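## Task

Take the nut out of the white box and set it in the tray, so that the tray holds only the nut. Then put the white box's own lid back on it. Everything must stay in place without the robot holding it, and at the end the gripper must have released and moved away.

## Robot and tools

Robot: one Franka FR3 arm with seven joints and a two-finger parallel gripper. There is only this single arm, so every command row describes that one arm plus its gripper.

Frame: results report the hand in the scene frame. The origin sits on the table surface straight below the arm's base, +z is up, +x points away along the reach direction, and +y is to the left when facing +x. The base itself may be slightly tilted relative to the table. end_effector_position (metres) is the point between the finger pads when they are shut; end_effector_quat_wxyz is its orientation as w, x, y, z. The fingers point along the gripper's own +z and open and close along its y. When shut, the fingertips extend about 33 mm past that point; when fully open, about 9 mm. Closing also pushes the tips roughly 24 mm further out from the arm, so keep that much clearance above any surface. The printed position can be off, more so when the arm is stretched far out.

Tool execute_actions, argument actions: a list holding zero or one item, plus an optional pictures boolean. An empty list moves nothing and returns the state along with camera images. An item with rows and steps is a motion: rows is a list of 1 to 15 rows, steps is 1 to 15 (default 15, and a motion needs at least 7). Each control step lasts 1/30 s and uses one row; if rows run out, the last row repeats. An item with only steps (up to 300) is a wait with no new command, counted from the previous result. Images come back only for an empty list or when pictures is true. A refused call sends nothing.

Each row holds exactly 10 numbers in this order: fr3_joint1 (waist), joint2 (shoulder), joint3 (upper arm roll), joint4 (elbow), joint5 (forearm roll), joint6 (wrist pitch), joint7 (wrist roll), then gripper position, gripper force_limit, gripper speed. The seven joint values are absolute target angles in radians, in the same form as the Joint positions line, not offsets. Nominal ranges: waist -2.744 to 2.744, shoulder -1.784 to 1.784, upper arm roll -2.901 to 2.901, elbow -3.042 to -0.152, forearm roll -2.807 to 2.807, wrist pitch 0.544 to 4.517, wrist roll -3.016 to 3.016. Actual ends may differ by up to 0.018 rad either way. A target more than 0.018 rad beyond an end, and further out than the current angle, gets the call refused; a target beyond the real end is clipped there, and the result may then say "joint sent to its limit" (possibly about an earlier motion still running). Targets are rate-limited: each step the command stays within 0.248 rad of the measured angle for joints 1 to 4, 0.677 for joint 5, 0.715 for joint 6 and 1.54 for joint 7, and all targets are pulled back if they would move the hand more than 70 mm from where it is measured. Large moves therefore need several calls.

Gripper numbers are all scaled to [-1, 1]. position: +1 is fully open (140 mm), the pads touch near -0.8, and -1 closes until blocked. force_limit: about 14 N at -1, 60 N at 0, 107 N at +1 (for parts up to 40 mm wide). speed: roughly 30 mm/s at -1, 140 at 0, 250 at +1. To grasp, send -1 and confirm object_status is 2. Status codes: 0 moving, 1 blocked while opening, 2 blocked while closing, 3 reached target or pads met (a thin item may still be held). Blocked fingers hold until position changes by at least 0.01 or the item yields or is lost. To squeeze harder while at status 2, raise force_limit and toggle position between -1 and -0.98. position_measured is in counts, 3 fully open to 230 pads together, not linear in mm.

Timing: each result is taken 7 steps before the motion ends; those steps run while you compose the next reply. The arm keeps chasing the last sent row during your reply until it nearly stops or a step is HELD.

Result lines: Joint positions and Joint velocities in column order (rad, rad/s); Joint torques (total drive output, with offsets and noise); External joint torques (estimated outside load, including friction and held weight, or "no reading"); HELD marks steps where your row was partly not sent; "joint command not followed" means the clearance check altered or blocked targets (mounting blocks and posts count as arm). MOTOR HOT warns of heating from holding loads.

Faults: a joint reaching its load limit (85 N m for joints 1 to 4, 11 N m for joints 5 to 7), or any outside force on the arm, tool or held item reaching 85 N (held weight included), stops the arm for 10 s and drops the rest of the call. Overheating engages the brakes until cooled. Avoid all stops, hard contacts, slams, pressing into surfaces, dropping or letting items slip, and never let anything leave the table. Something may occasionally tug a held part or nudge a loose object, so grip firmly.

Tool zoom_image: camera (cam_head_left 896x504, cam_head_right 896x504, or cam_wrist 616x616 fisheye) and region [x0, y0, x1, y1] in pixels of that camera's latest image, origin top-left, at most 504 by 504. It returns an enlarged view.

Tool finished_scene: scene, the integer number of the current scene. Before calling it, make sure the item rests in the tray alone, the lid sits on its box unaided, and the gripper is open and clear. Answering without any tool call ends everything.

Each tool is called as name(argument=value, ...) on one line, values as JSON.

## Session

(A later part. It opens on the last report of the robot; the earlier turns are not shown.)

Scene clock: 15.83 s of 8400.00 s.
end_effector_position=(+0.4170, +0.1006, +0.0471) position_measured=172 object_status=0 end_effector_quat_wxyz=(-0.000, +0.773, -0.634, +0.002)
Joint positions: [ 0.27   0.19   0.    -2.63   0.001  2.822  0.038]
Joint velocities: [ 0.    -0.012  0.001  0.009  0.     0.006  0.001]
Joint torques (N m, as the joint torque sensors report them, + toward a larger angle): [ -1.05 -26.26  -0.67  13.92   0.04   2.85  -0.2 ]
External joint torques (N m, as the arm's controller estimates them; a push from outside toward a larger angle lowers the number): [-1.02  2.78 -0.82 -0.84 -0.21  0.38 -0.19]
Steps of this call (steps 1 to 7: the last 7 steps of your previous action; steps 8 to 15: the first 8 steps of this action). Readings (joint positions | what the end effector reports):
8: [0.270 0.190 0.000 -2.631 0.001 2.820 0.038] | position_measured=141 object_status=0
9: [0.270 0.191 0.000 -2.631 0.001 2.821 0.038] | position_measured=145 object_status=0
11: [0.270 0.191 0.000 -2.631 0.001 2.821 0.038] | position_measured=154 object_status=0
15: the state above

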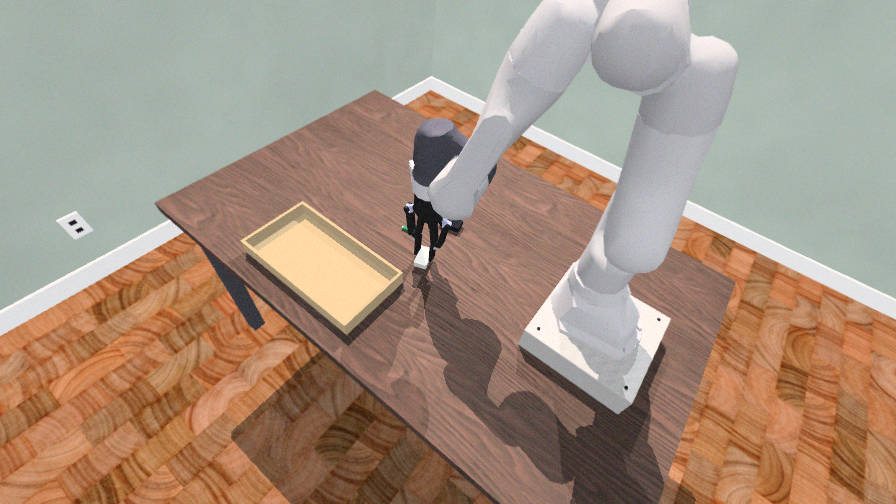

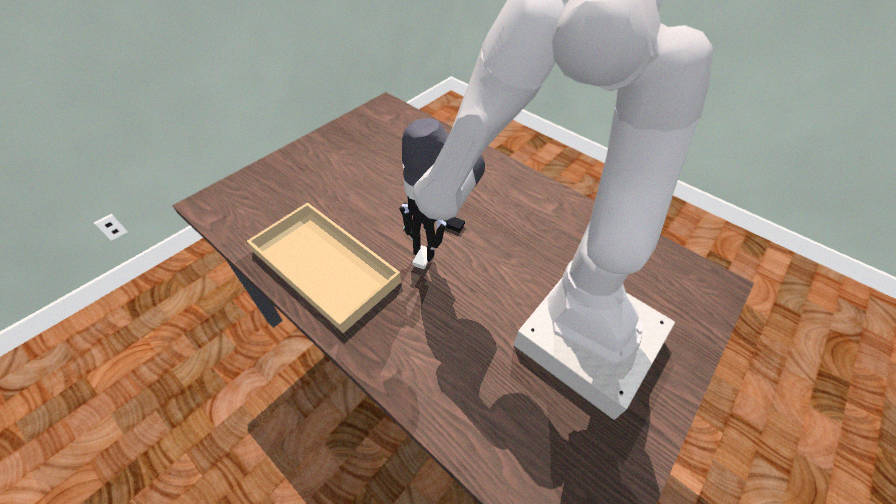

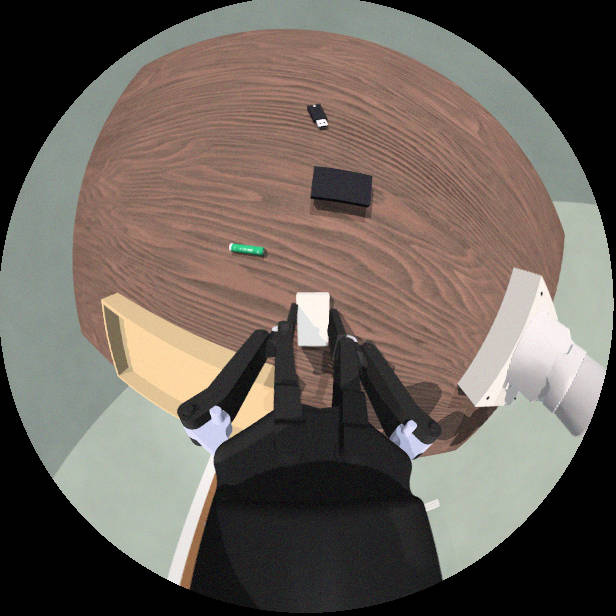

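Lift slowly (vertical), then look.

execute_actions(actions=[{"rows":[[0.267,0.192,0,-2.629,0,2.825,0.035,-1,-0.5,-0.5],[0.267,0.192,0,-2.629,0,2.825,0.035,-1,-0.5,-0.5],[0.267,0.192,0,-2.629,0,2.825,0.035,-1,-0.5,-0.5],[0.267,0.18,0,-2.630,0,2.814,0.035,-1,-0.5,-0.5],[0.267,0.165,0,-2.631,0,2.80,0.035,-1,-0.5,-0.5],[0.267,0.15,0,-2.633,0,2.786,0.035,-1,-0.5,-0.5],[0.267,0.135,0,-2.634,0,2.772,0.035,-1,-0.5,-0.5],[0.267,0.12,0,-2.635,0,2.758,0.035,-1,-0.5,-0.5],[0.267,0.105,0,-2.636,0,2.744,0.035,-1,-0.5,-0.5],[0.267,0.09,0,-2.637,0,2.73,0.035,-1,-0.5,-0.5],[0.267,0.07,0,-2.638,0,2.711,0.035,-1,-0.5,-0.5]],"steps":15}])

execute_actions(actions=[{"steps":15}], pictures=true)

Scene clock: 16.60 s of 8400.00 s.
end_effector_position=(+0.4203, +0.1015, +0.0598) position_measured=176 object_status=2 end_effector_quat_wxyz=(-0.004, +0.773, -0.634, +0.005)
Joint positions: [ 0.27   0.153  0.    -2.633  0.001  2.798  0.038]
Joint velocities: [ 0.001 -0.399  0.001 -0.017  0.001 -0.235  0.001]
Joint torques (N m, as the joint torque sensors report them, + toward a larger angle): [ -1.01 -28.29   0.15  13.48   0.08   2.46  -0.25]
External joint torques (N m, as the arm's controller estimates them; a push from outside toward a larger angle lowers the number): [-1.06 -0.34 -0.04 -2.93 -0.19 -0.28 -0.25]
Steps of this call (steps 1 to 7: the last 7 steps of your previous action; steps 8 to 15: the robot went on to your last target; steps 16 to 23: the first 8 steps of this action). Readings (joint positions | what the end effector reports):
16: [0.270 0.190 0.000 -2.630 0.001 2.822 0.038] | position_measured=176 object_status=2
17: [0.270 0.190 0.000 -2.630 0.001 2.822 0.038] | position_measured=176 object_status=2
19: [0.270 0.189 0.000 -2.630 0.001 2.821 0.038] | position_measured=176 object_status=2
23: the state above

Scene clock: 17.10 s of 8400.00 s.
end_effector_position=(+0.4207, +0.1017, +0.0871) position_measured=176 object_status=2 end_effector_quat_wxyz=(-0.004, +0.773, -0.634, +0.005)
Joint positions: [ 0.27   0.072  0.    -2.636  0.001  2.719  0.038]
Joint velocities: [-0.001 -0.    -0.    -0.001  0.    -0.032 -0.001]
Joint torques (N m, as the joint torque sensors report them, + toward a larger angle): [ -0.58 -26.86  -0.53  14.42   0.05   2.32  -0.16]
External joint torques (N m, as the arm's controller estimates them; a push from outside toward a larger angle lowers the number): [-0.39  0.15 -0.42 -2.43 -0.3  -0.23 -0.16]
Kept back: nothing.
Steps of this call (steps 1 to 7: the last 7 steps of your previous action; steps 8 to 15: the robot went on to your last target). Readings (joint positions | what the end effector reports):
1: [0.270 0.140 0.000 -2.634 0.001 2.789 0.038] | position_measured=176 object_status=2
2: [0.270 0.125 0.000 -2.634 0.001 2.779 0.038] | position_measured=176 object_status=2
4: [0.270 0.095 0.000 -2.635 0.001 2.759 0.038] | position_measured=176 object_status=2
8: [0.270 0.073 0.000 -2.635 0.001 2.735 0.038] | position_measured=176 object_status=2
15: the state above

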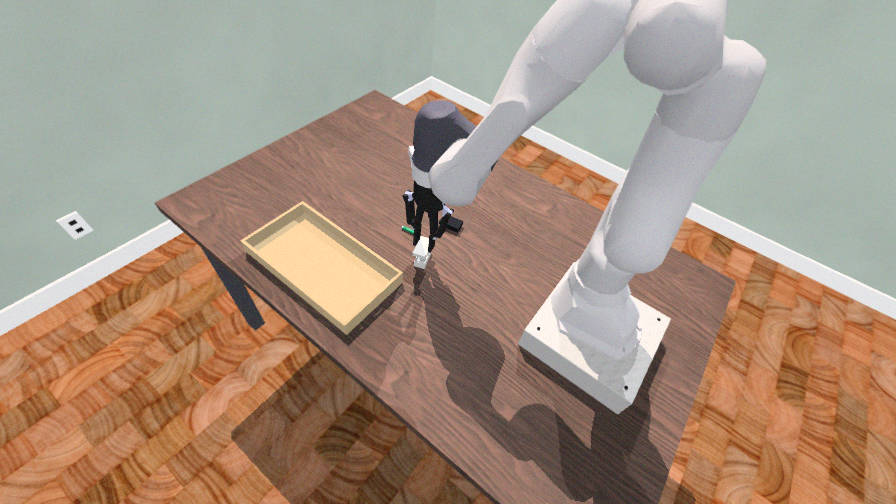

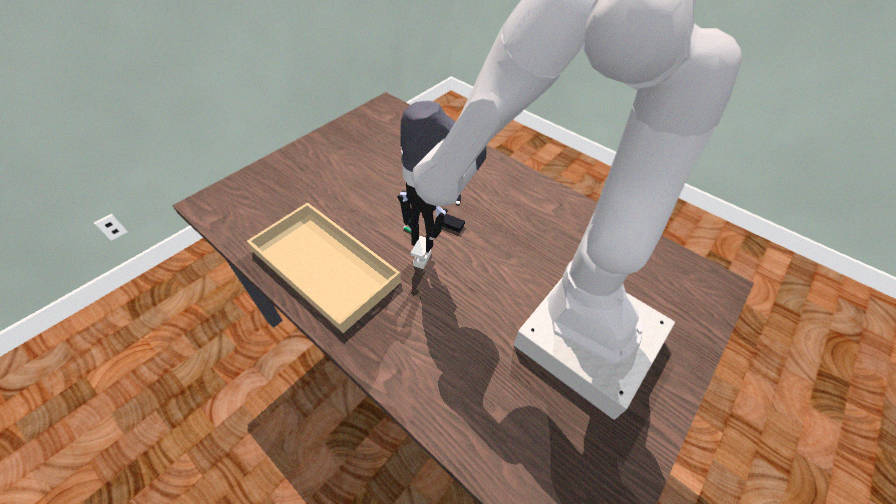

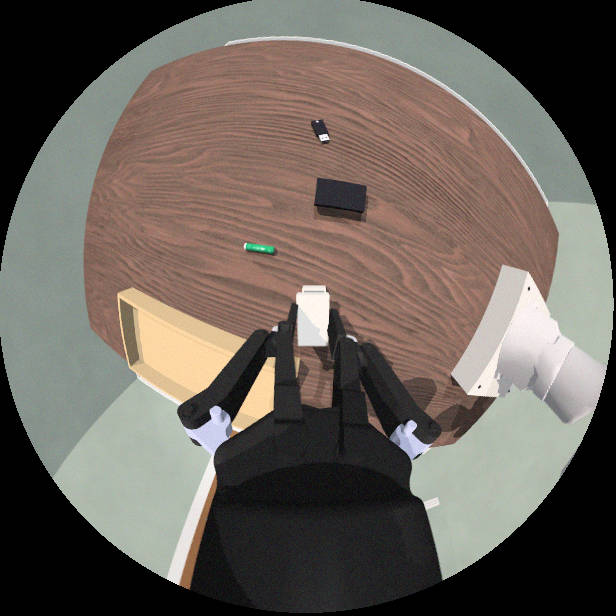

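execute_actions(actions=[{"rows":[[0.267,0.04,0,-2.68,0,2.72,0.035,-1,-0.5,-0.5],[0.267,0.0,0,-2.73,0,2.73,0.035,-1,-0.5,-0.5],[0.267,-0.04,0,-2.78,0,2.74,0.035,-1,-0.5,-0.5],[0.267,-0.08,0,-2.83,0,2.75,0.035,-1,-0.5,-0.5],[0.267,-0.12,0,-2.88,0,2.76,0.035,-1,-0.5,-0.5],[0.267,-0.16,0,-2.9315,0,2.7715,0.035,-1,-0.5,-0.5]],"steps":15}])

execute_actions(actions=[{"rows":[[0.267,-0.13,0,-2.93,0,2.80,0.035,-1,-0.5,-0.5],[0.267,-0.10,0,-2.928,0,2.83,0.035,-1,-0.5,-0.5],[0.267,-0.07,0,-2.926,0,2.855,0.035,-1,-0.5,-0.5],[0.267,-0.04,0,-2.924,0,2.885,0.035,-1,-0.5,-0.5],[0.267,-0.01,0,-2.922,0,2.91,0.035,-1,-0.5,-0.5],[0.267,0.015,0,-2.92,0,2.935,0.035,-1,-0.5,-0.5]],"steps":15}])

execute_actions(actions=[{"steps":20}], pictures=true)

zoom_image(camera="cam_head_left", region=[400, 220, 500, 300])

zoom_image(camera="cam_wrist", region=[200, 250, 360, 370])

Scene clock: 18.60 s of 8400.00 s.
end_effector_position=(+0.3347, +0.0808, +0.0869) position_measured=176 object_status=2 end_effector_quat_wxyz=(+0.006, +0.773, -0.634, -0.003)
Joint positions: [ 0.269 -0.126  0.    -2.888  0.001  2.747  0.038]
Joint velocities: [ 0.001 -0.453 -0.    -0.62   0.     0.101 -0.001]
Joint torques (N m, as the joint torque sensors report them, + toward a larger angle): [  0.07 -17.19  -0.96  18.53   0.13   3.73  -0.28]
External joint torques (N m, as the arm's controller estimates them; a push from outside toward a larger angle lowers the number): [ 0.44 -1.01 -0.45 -3.22 -0.38  0.44 -0.26]
Steps of this call (steps 1 to 15: the robot went on to your last target; steps 16 to 37: nothing new was sent; steps 38 to 45: the first 8 steps of this action). Readings (joint positions | what the end effector reports):
38: [0.269 0.066 0.000 -2.644 0.001 2.715 0.038] | position_measured=176 object_status=2
39: [0.269 0.049 0.000 -2.665 0.001 2.718 0.038] | position_measured=176 object_status=2
41: [0.269 -0.006 0.000 -2.736 0.001 2.727 0.038] | position_measured=176 object_status=2
45: the state above

Scene clock: 19.10 s of 8400.00 s.
end_effector_position=(+0.3112, +0.0749, +0.0475) position_measured=176 object_status=2 end_effector_quat_wxyz=(+0.018, +0.773, -0.634, -0.012)
Joint positions: [ 0.269 -0.008  0.    -2.923  0.001  2.871  0.038]
Joint velocities: [-0.     0.378 -0.002  0.    -0.001  0.341 -0.   ]
Joint torques (N m, as the joint torque sensors report them, + toward a larger angle): [ -0.72 -24.27  -0.65  14.02  -0.03   3.32  -0.19]
External joint torques (N m, as the arm's controller estimates them; a push from outside toward a larger angle lowers the number): [-0.69  2.44 -0.62 -2.04 -0.17  0.26 -0.19]
Steps of this call (steps 1 to 7: the last 7 steps of your previous action; steps 8 to 15: the first 8 steps of this action). Readings (joint positions | what the end effector reports):
8: [0.269 -0.153 0.000 -2.928 0.001 2.768 0.038] | position_measured=176 object_status=2
9: [0.269 -0.142 0.000 -2.927 0.001 2.779 0.038] | position_measured=176 object_status=2
11: [0.269 -0.100 0.000 -2.925 0.001 2.808 0.038] | position_measured=176 object_status=2
15: the state above

Scene clock: 19.77 s of 8400.00 s.
end_effector_position=(+0.3236, +0.0779, +0.0459) position_measured=176 object_status=2 end_effector_quat_wxyz=(+0.002, +0.773, -0.634, +0.000)
Joint positions: [ 0.269  0.013  0.    -2.922  0.001  2.931  0.038]
Joint velocities: [ 0.    -0.    -0.    -0.001  0.001  0.007 -0.001]
Joint torques (N m, as the joint torque sensors report them, + toward a larger angle): [ -0.19 -19.5   -0.19  12.86  -0.08   2.97  -0.18]
External joint torques (N m, as the arm's controller estimates them; a push from outside toward a larger angle lowers the number): [-0.15  1.21 -0.17  0.36 -0.24  0.51 -0.18]
Kept back: nothing.
Steps of this call (steps 1 to 7: the last 7 steps of your previous action; steps 8 to 20: the robot went on to your last target). Readings (joint positions | what the end effector reports):
1: [0.269 0.002 0.000 -2.923 0.001 2.881 0.038] | position_measured=176 object_status=2
2: [0.269 0.007 0.000 -2.923 0.001 2.890 0.038] | position_measured=176 object_status=2
4: [0.269 0.012 0.000 -2.923 0.001 2.904 0.038] | position_measured=176 object_status=2
8: [0.269 0.013 0.000 -2.922 0.001 2.920 0.038] | position_measured=176 object_status=2
20: the state above

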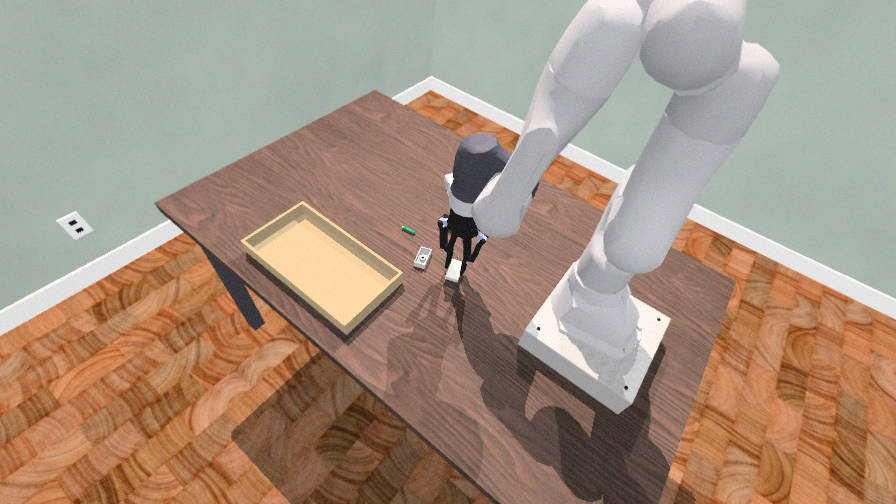

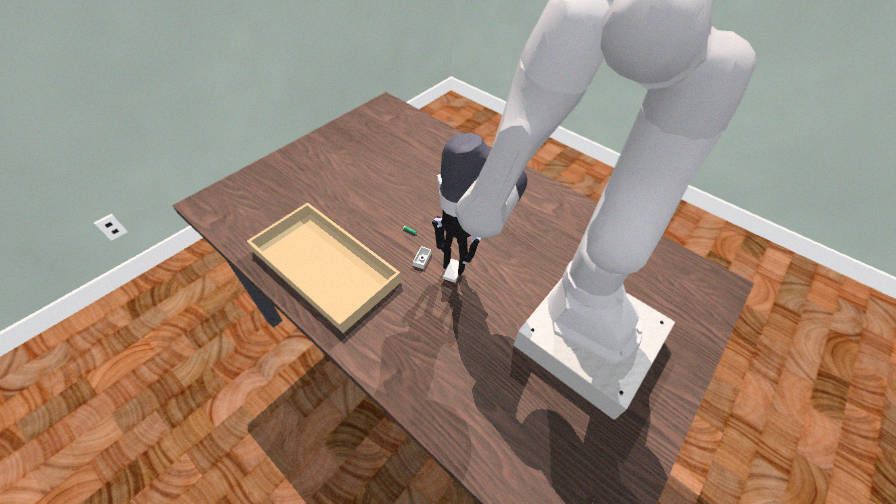

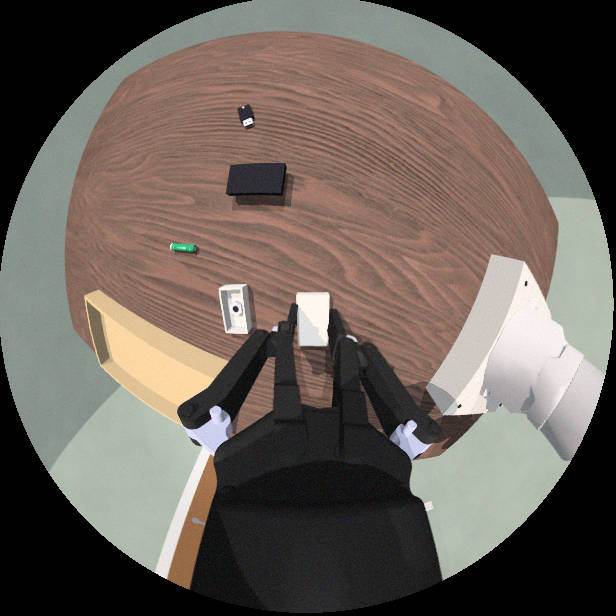

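Region (400, 220, 500, 300) of cam_head_left's 896x504 image, scaled by 5.040, with more detail than that image has; it fills the top 403 rows of this view, and the rest is white.

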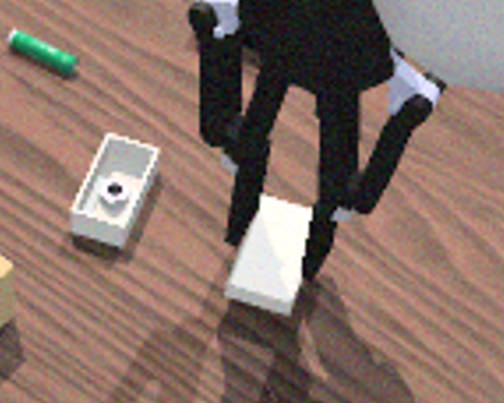

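Region (200, 250, 360, 370) of cam_wrist's 616x616 image, scaled by 3.150, with more detail than that image has; it fills the top 378 rows of this view, and the rest is white.

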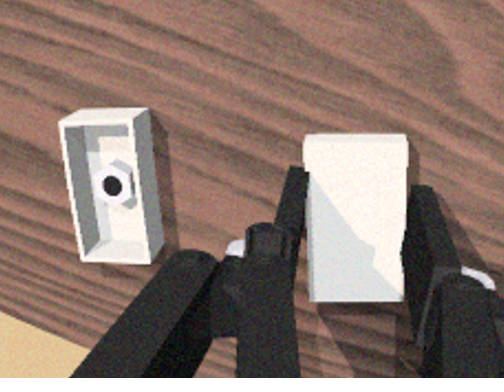

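execute_actions(actions=[{"rows":[[0.267,0.03,0,-2.92,0,2.95,0.035,-1,-0.5,-0.5],[0.267,0.045,0,-2.918,0,2.963,0.035,-1,-0.5,-0.5],[0.267,0.045,0,-2.918,0,2.963,0.035,-1,-0.5,-0.5],[0.267,0.045,0,-2.918,0,2.963,0.035,-1,-0.5,-0.5],[0.267,0.045,0,-2.918,0,2.963,0.035,-1,-0.5,-0.5],[0.267,0.045,0,-2.918,0,2.963,0.035,-1,-0.5,-0.5],[0.267,0.045,0,-2.918,0,2.963,0.035,-1,-0.5,-0.5],[0.267,0.045,0,-2.918,0,2.963,0.035,-0.1,-0.5,0]],"steps":15}])

execute_actions(actions=[{"rows":[[0.267,0.02,0,-2.92,0,2.94,0.035,-0.1,-0.5,0],[0.267,-0.02,0,-2.922,0,2.90,0.035,-0.1,-0.5,0],[0.267,-0.06,0,-2.925,0,2.865,0.035,-0.1,-0.5,0],[0.267,-0.10,0,-2.928,0,2.83,0.035,-0.1,-0.5,0],[0.267,-0.16,0,-2.93,0,2.77,0.035,-0.1,-0.5,0]],"steps":15}], pictures=true)

Scene clock: 21.03 s of 8400.00 s.
end_effector_position=(+0.3214, +0.0773, +0.0386) position_measured=176 object_status=0 end_effector_quat_wxyz=(+0.004, +0.773, -0.634, -0.001)
Joint positions: [ 0.269  0.043  0.    -2.92   0.001  2.954  0.038]
Joint velocities: [0.001 0.015 0.001 0.    0.001 0.04  0.   ]
Joint torques (N m, as the joint torque sensors report them, + toward a larger angle): [ -0.04 -20.67  -0.59  12.63  -0.14   3.03  -0.21]
External joint torques (N m, as the arm's controller estimates them; a push from outside toward a larger angle lowers the number): [-0.04  0.86 -0.63  0.44 -0.27  0.53 -0.21]
Steps of this call (steps 1 to 15: the robot went on to your last target; steps 16 to 30: nothing new was sent; steps 31 to 38: the first 8 steps of this action). Readings (joint positions | what the end effector reports):
31: [0.269 0.016 0.000 -2.922 0.001 2.935 0.038] | position_measured=176 object_status=2
32: [0.269 0.022 0.000 -2.920 0.001 2.940 0.038] | position_measured=176 object_status=2
34: [0.269 0.035 0.000 -2.920 0.001 2.946 0.038] | position_measured=176 object_status=2
38: the state above

Scene clock: 21.53 s of 8400.00 s.
end_effector_position=(+0.3435, +0.0828, +0.0882) position_measured=141 object_status=3 end_effector_quat_wxyz=(-0.021, +0.773, -0.634, +0.017)
Joint positions: [ 0.269 -0.138  0.    -2.926  0.001  2.841  0.038]
Joint velocities: [-0.001 -0.386 -0.     0.007  0.001 -0.37   0.001]
Joint torques (N m, as the joint torque sensors report them, + toward a larger angle): [ -0.57 -12.08  -0.23  12.22   0.08   1.2   -0.16]
External joint torques (N m, as the arm's controller estimates them; a push from outside toward a larger angle lowers the number): [-0.42 -1.14  0.06  1.19 -0.24 -0.47 -0.16]
Steps of this call (steps 1 to 7: the last 7 steps of your previous action; steps 8 to 15: the first 8 steps of this action). Readings (joint positions | what the end effector reports):
8: [0.269 0.040 0.000 -2.920 0.001 2.956 0.038] | position_measured=141 object_status=0
9: [0.269 0.028 0.000 -2.922 0.001 2.947 0.038] | position_measured=141 object_status=0
11: [0.269 -0.023 0.000 -2.926 0.001 2.915 0.038] | position_measured=141 object_status=0
15: the state above

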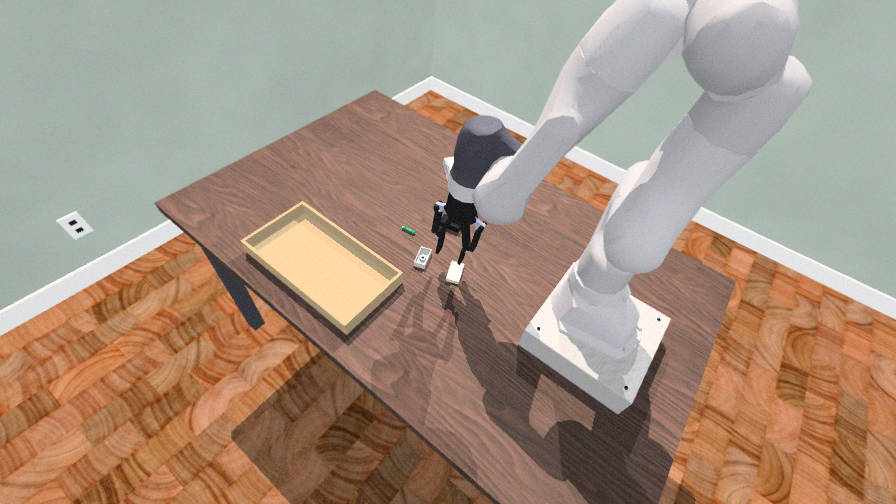

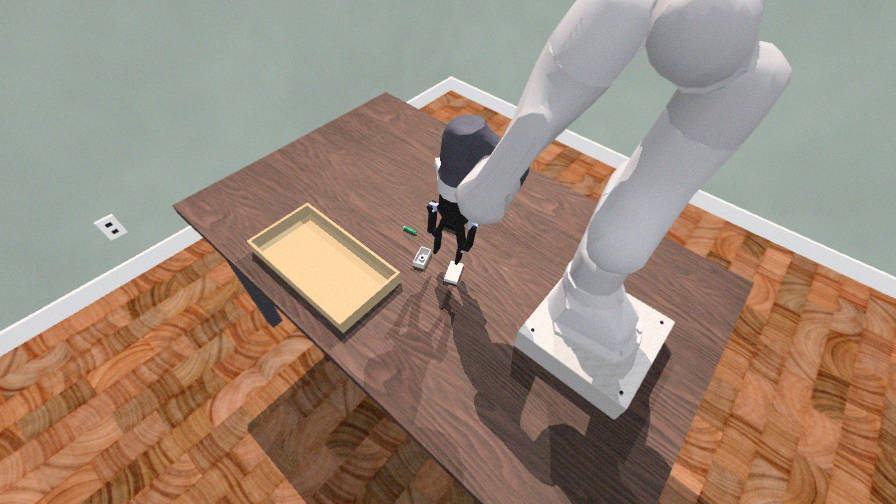

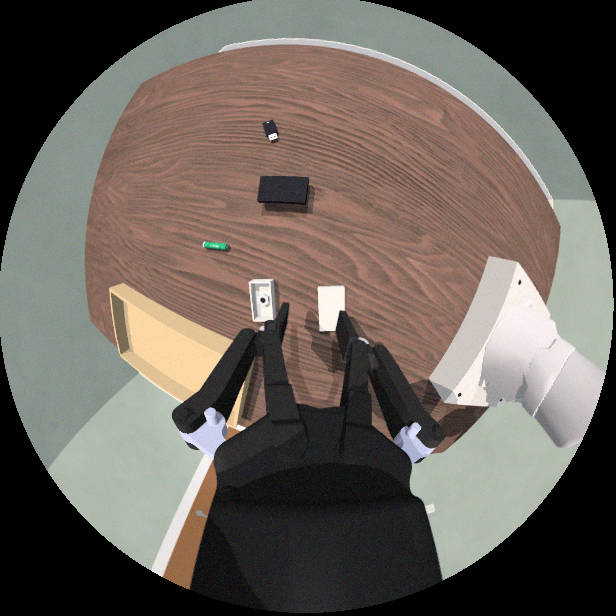

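execute_actions(actions=[{"rows":[[0.267,-0.18,0,-2.90,0,2.72,0.3,-0.49,-0.5,0],[0.267,-0.16,0,-2.85,0,2.69,0.6,-0.49,-0.5,0],[0.267,-0.12,0,-2.80,0,2.68,0.9,-0.49,-0.5,0],[0.267,-0.08,0,-2.75,0,2.67,1.2,-0.49,-0.5,0],[0.267,-0.03,0,-2.70,0,2.667,1.5,-0.49,-0.5,0],[0.267,0.026,0,-2.638,0,2.664,1.606,-0.49,-0.5,0]],"steps":15}])

execute_actions(actions=[{"steps":25}], pictures=true)

zoom_image(camera="cam_wrist", region=[240, 240, 400, 380])

Scene clock: 22.53 s of 8400.00 s.
end_effector_position=(+0.4122, +0.0995, +0.1066) position_measured=190 object_status=0 end_effector_quat_wxyz=(+0.014, -0.509, +0.860, -0.006)
Joint positions: [ 0.269 -0.015  0.    -2.682  0.001  2.697  0.737]
Joint velocities: [-0.001  0.546  0.001  0.632 -0.    -0.146  2.864]
Joint torques (N m, as the joint torque sensors report them, + toward a larger angle): [ -0.31 -26.72  -1.06  11.81   0.19   1.32   0.7 ]
External joint torques (N m, as the arm's controller estimates them; a push from outside toward a larger angle lowers the number): [-0.6   1.18 -1.38  0.63  0.07 -0.3   0.72]
Steps of this call (steps 1 to 7: the last 7 steps of your previous action; steps 8 to 22: the robot went on to your last target; steps 23 to 30: the first 8 steps of this action). Readings (joint positions | what the end effector reports):
23: [0.269 -0.161 0.000 -2.925 0.001 2.765 0.059] | position_measured=141 object_status=0
24: [0.269 -0.161 0.000 -2.910 0.001 2.750 0.109] | position_measured=147 object_status=0
26: [0.269 -0.134 0.000 -2.843 0.001 2.726 0.283] | position_measured=162 object_status=0
30: the state above

Scene clock: 23.37 s of 8400.00 s.
end_effector_position=(+0.4166, +0.1005, +0.1013) position_measured=191 object_status=3 end_effector_quat_wxyz=(+0.002, -0.129, +0.992, -0.001)
Joint positions: [ 0.269  0.024  0.    -2.64   0.001  2.667  1.547]
Joint velocities: [-0.001 -0.    -0.     0.    -0.    -0.001  0.184]
Joint torques (N m, as the joint torque sensors report them, + toward a larger angle): [ -0.75 -24.66  -0.69  17.16   0.26   2.14   0.11]
External joint torques (N m, as the arm's controller estimates them; a push from outside toward a larger angle lowers the number): [-0.61  1.33 -0.57 -0.22 -0.12 -0.29  0.11]
Kept back: nothing.
Steps of this call (steps 1 to 7: the last 7 steps of your previous action; steps 8 to 25: the robot went on to your last target). Readings (joint positions | what the end effector reports):
1: [0.269 -0.001 0.000 -2.666 0.001 2.692 0.827] | position_measured=191 object_status=0
2: [0.269 0.009 0.000 -2.656 0.001 2.688 0.908] | position_measured=191 object_status=0
4: [0.269 0.018 0.000 -2.647 0.001 2.681 1.044] | position_measured=191 object_status=0
8: [0.269 0.024 0.000 -2.641 0.001 2.673 1.243] | position_measured=191 object_status=3
25: the state above

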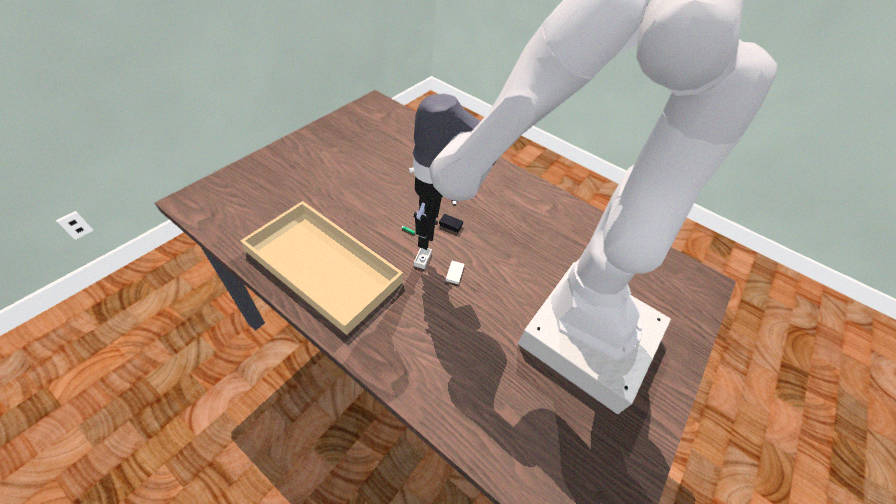

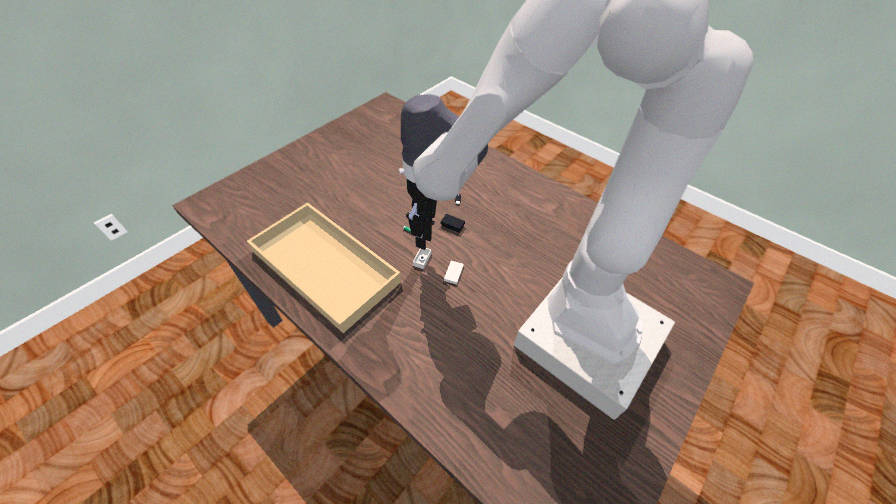

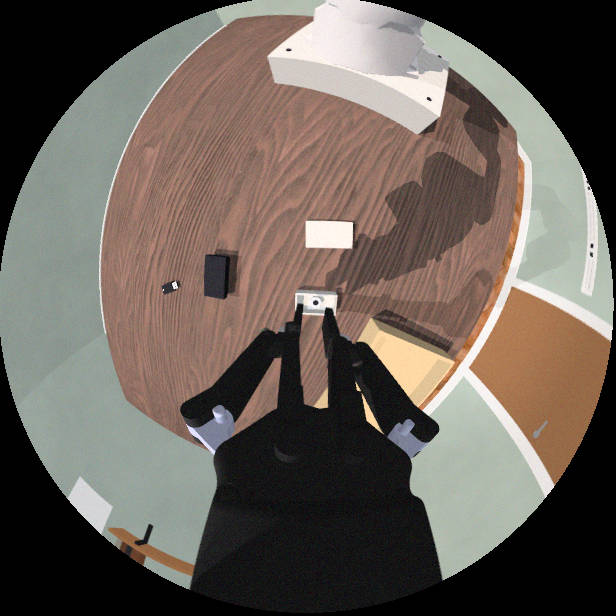

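Region (240, 240, 400, 380) of cam_wrist's 616x616 image, scaled by 3.150, with more detail than that image has; it fills the top 441 rows of this view, and the rest is white.

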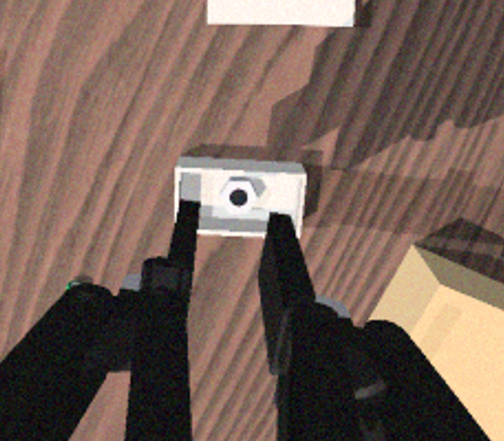

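execute_actions(actions=[{"rows":[[0.269,0.05,0,-2.637,0,2.69,1.606,-0.49,-0.5,0],[0.269,0.08,0,-2.636,0,2.717,1.606,-0.49,-0.5,0],[0.269,0.11,0,-2.635,0,2.745,1.606,-0.49,-0.5,0],[0.269,0.134,0,-2.634,0,2.768,1.606,-0.49,-0.5,0]],"steps":15}])

execute_actions(actions=[{"steps":20}], pictures=true)

zoom_image(camera="cam_wrist", region=[260, 260, 370, 360])

zoom_image(camera="cam_head_left", region=[390, 210, 470, 290])

Scene clock: 24.10 s of 8400.00 s.
end_effector_position=(+0.4076, +0.0982, +0.0643) position_measured=191 object_status=3 end_effector_quat_wxyz=(-0.014, -0.104, +0.994, -0.003)
Joint positions: [ 0.269  0.128  0.    -2.636  0.001  2.735  1.598]
Joint velocities: [-0.     0.127 -0.     0.001  0.     0.165  0.017]
Joint torques (N m, as the joint torque sensors report them, + toward a larger angle): [  0.55 -30.43  -0.51  15.79   0.14   3.27  -0.03]
External joint torques (N m, as the arm's controller estimates them; a push from outside toward a larger angle lowers the number): [ 0.61  1.44 -0.58 -2.31 -0.17  0.5  -0.03]
Steps of this call (steps 1 to 14: the robot went on to your last target; steps 15 to 22: the first 8 steps of this action). Readings (joint positions | what the end effector reports):
15: [0.269 0.028 0.000 -2.639 0.001 2.670 1.592] | position_measured=191 object_status=3
16: [0.269 0.038 0.000 -2.637 0.001 2.678 1.593] | position_measured=191 object_status=3
18: [0.269 0.077 0.000 -2.634 0.001 2.703 1.595] | position_measured=191 object_status=3
22: the state above

Scene clock: 24.77 s of 8400.00 s.
end_effector_position=(+0.4154, +0.1001, +0.0650) position_measured=191 object_status=3 end_effector_quat_wxyz=(-0.001, -0.102, +0.995, -0.001)
Joint positions: [ 0.269  0.133  0.    -2.636  0.001  2.765  1.602]
Joint velocities: [ 0.     0.    -0.     0.001 -0.     0.003  0.003]
Joint torques (N m, as the joint torque sensors report them, + toward a larger angle): [  0.34 -27.04  -0.55  16.41   0.16   2.75   0.04]
External joint torques (N m, as the arm's controller estimates them; a push from outside toward a larger angle lowers the number): [ 0.45  0.84 -0.57  0.78 -0.14  0.34  0.04]
Kept back: nothing.
Steps of this call (steps 1 to 7: the last 7 steps of your previous action; steps 8 to 20: the robot went on to your last target). Readings (joint positions | what the end effector reports):
1: [0.269 0.131 0.000 -2.636 0.001 2.740 1.598] | position_measured=191 object_status=3
2: [0.269 0.132 0.000 -2.636 0.001 2.745 1.599] | position_measured=191 object_status=3
4: [0.269 0.133 0.000 -2.636 0.001 2.751 1.599] | position_measured=191 object_status=3
8: [0.269 0.133 0.000 -2.636 0.001 2.759 1.601] | position_measured=191 object_status=3
20: the state above

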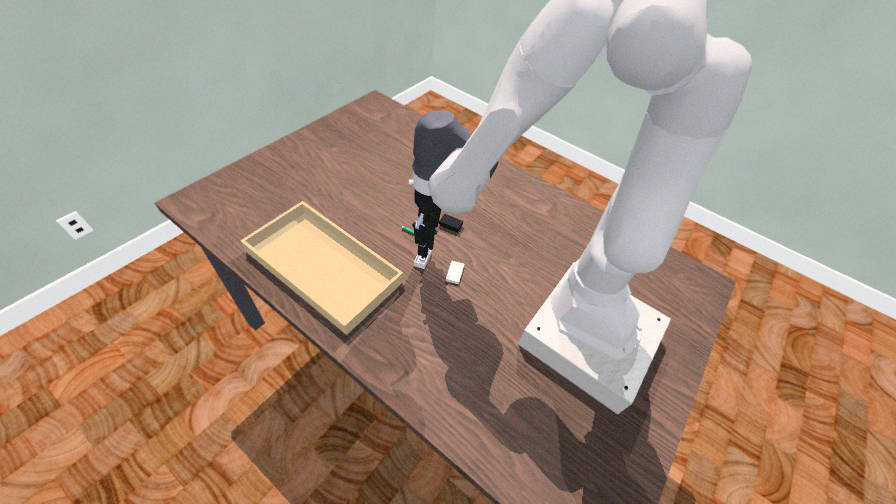

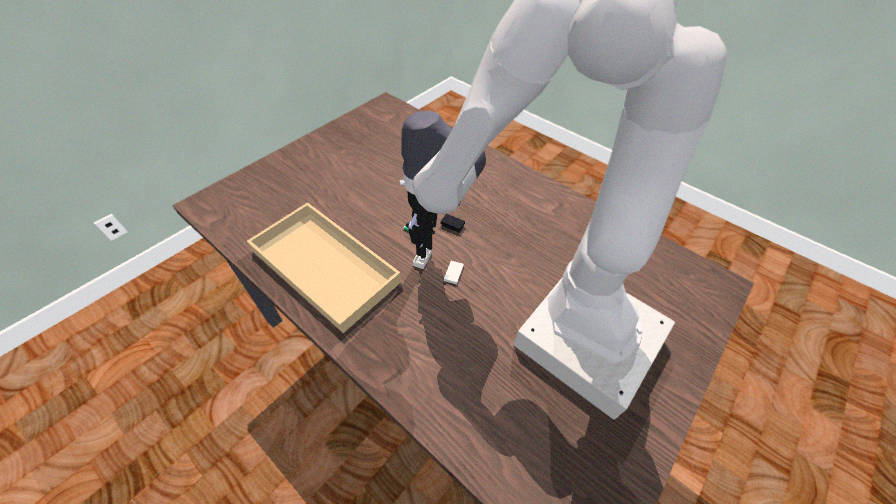

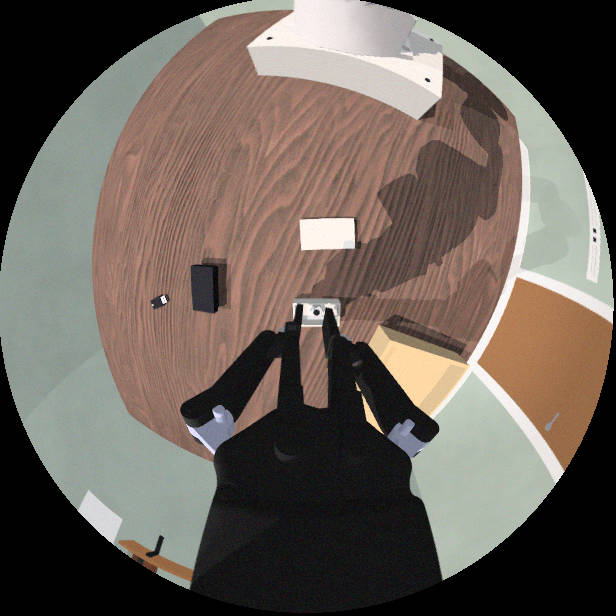

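Region (260, 260, 370, 360) of cam_wrist's 616x616 image, scaled by 4.582, with more detail than that image has; it fills the top 458 rows of this view, and the rest is white.

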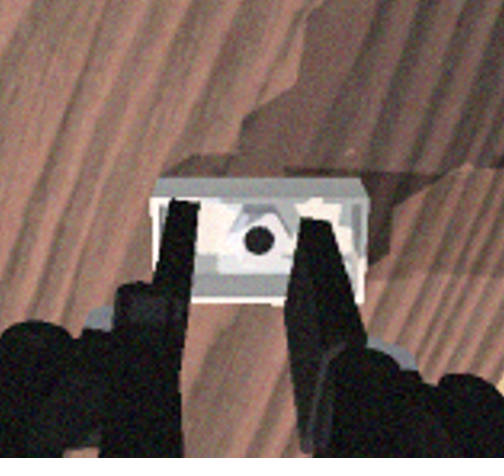

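Region (390, 210, 470, 290) of cam_head_left's 896x504 image, scaled by 6.300, with more detail than that image has.

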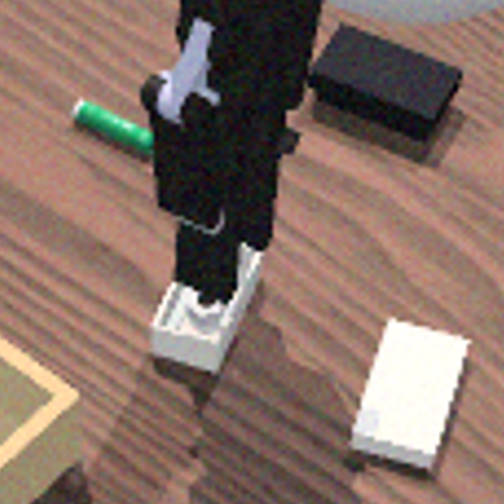

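execute_actions(actions=[{"rows":[[0.275,0.133,0,-2.634,0,2.768,1.612,-0.49,-0.5,0],[0.275,0.14,0,-2.634,0,2.774,1.612,-0.49,-0.5,0],[0.275,0.15,0,-2.633,0,2.783,1.612,-0.49,-0.5,0],[0.275,0.16,0,-2.632,0,2.793,1.612,-0.49,-0.5,0],[0.275,0.17,0,-2.631,0,2.802,1.612,-0.49,-0.5,0],[0.275,0.18,0,-2.630,0,2.812,1.612,-0.49,-0.5,0]],"steps":15}])

execute_actions(actions=[{"steps":15}], pictures=true)

zoom_image(camera="cam_wrist", region=[260, 260, 370, 360])

zoom_image(camera="cam_head_left", region=[390, 210, 470, 290])

Scene clock: 25.50 s of 8400.00 s.
end_effector_position=(+0.4124, +0.1007, +0.0519) position_measured=191 object_status=3 end_effector_quat_wxyz=(-0.005, -0.101, +0.995, -0.002)
Joint positions: [ 0.272  0.171  0.    -2.632  0.001  2.791  1.606]
Joint velocities: [-0.     0.145 -0.    -0.001 -0.     0.096  0.008]
Joint torques (N m, as the joint torque sensors report them, + toward a larger angle): [  1.85 -30.24  -0.64  15.74   0.18   3.14   0.09]
External joint torques (N m, as the arm's controller estimates them; a push from outside toward a larger angle lowers the number): [ 1.91  1.23 -0.74 -0.62 -0.09  0.46  0.09]
Steps of this call (steps 1 to 14: the robot went on to your last target; steps 15 to 22: the first 8 steps of this action). Readings (joint positions | what the end effector reports):
15: [0.269 0.133 0.000 -2.636 0.001 2.765 1.603] | position_measured=191 object_status=3
16: [0.270 0.133 0.000 -2.636 0.001 2.766 1.604] | position_measured=191 object_status=3
18: [0.272 0.142 0.000 -2.634 0.001 2.773 1.605] | position_measured=191 object_status=3
22: the state above

Scene clock: 26.00 s of 8400.00 s.
end_effector_position=(+0.4155, +0.1015, +0.0504) position_measured=191 object_status=3 end_effector_quat_wxyz=(-0.000, -0.100, +0.995, -0.001)
Joint positions: [ 0.272  0.178  0.    -2.632  0.001  2.809  1.608]
Joint velocities: [ 0.     0.    -0.    -0.001  0.001  0.006  0.002]
Joint torques (N m, as the joint torque sensors report them, + toward a larger angle): [  2.38 -27.35  -0.89  15.3    0.09   2.87   0.16]
External joint torques (N m, as the arm's controller estimates them; a push from outside toward a larger angle lowers the number): [ 2.44  1.25 -0.99  0.44 -0.18  0.46  0.16]
Kept back: nothing.
Steps of this call (steps 1 to 7: the last 7 steps of your previous action; steps 8 to 15: the robot went on to your last target). Readings (joint positions | what the end effector reports):
1: [0.272 0.175 0.000 -2.632 0.001 2.794 1.606] | position_measured=191 object_status=3
2: [0.272 0.177 0.000 -2.632 0.001 2.797 1.607] | position_measured=191 object_status=3
4: [0.272 0.177 0.000 -2.632 0.001 2.801 1.607] | position_measured=191 object_status=3
8: [0.272 0.178 0.000 -2.632 0.001 2.806 1.608] | position_measured=191 object_status=3
15: the state above

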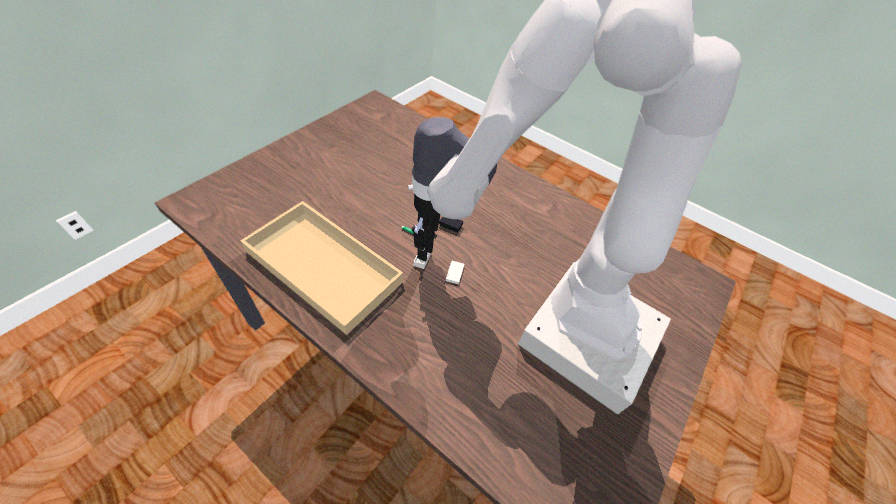

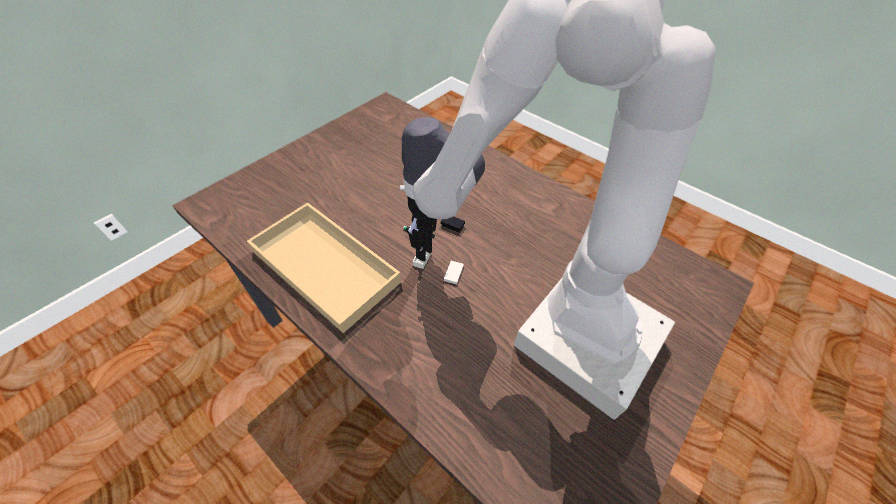

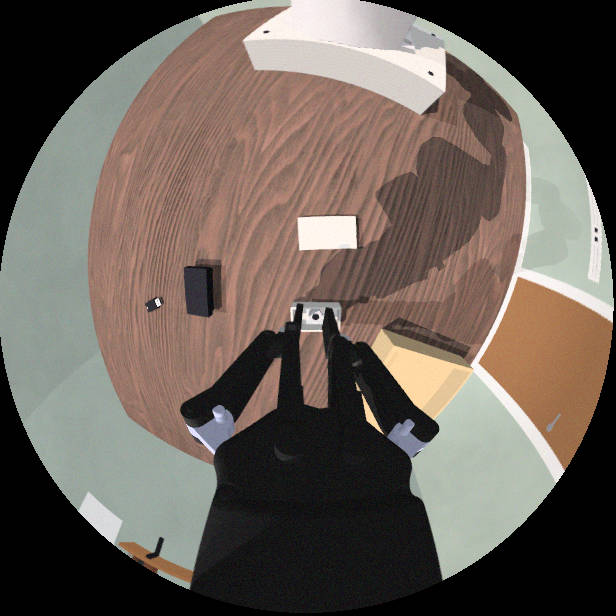

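Region (260, 260, 370, 360) of cam_wrist's 616x616 image, scaled by 4.582, with more detail than that image has; it fills the top 458 rows of this view, and the rest is white.

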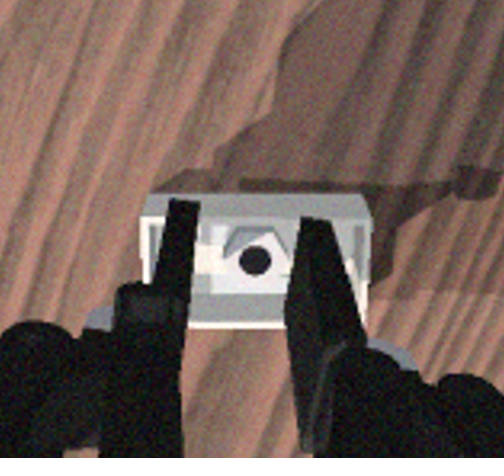

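Region (390, 210, 470, 290) of cam_head_left's 896x504 image, scaled by 6.300, with more detail than that image has.

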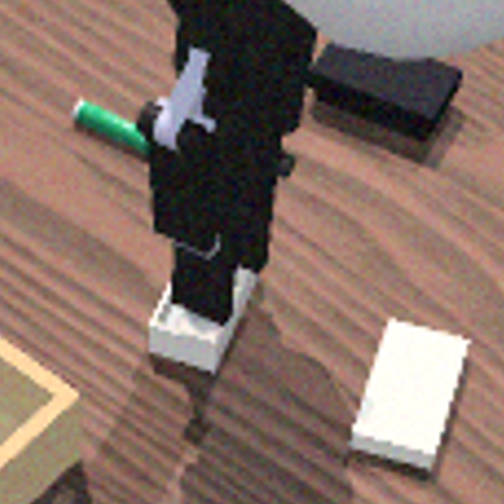

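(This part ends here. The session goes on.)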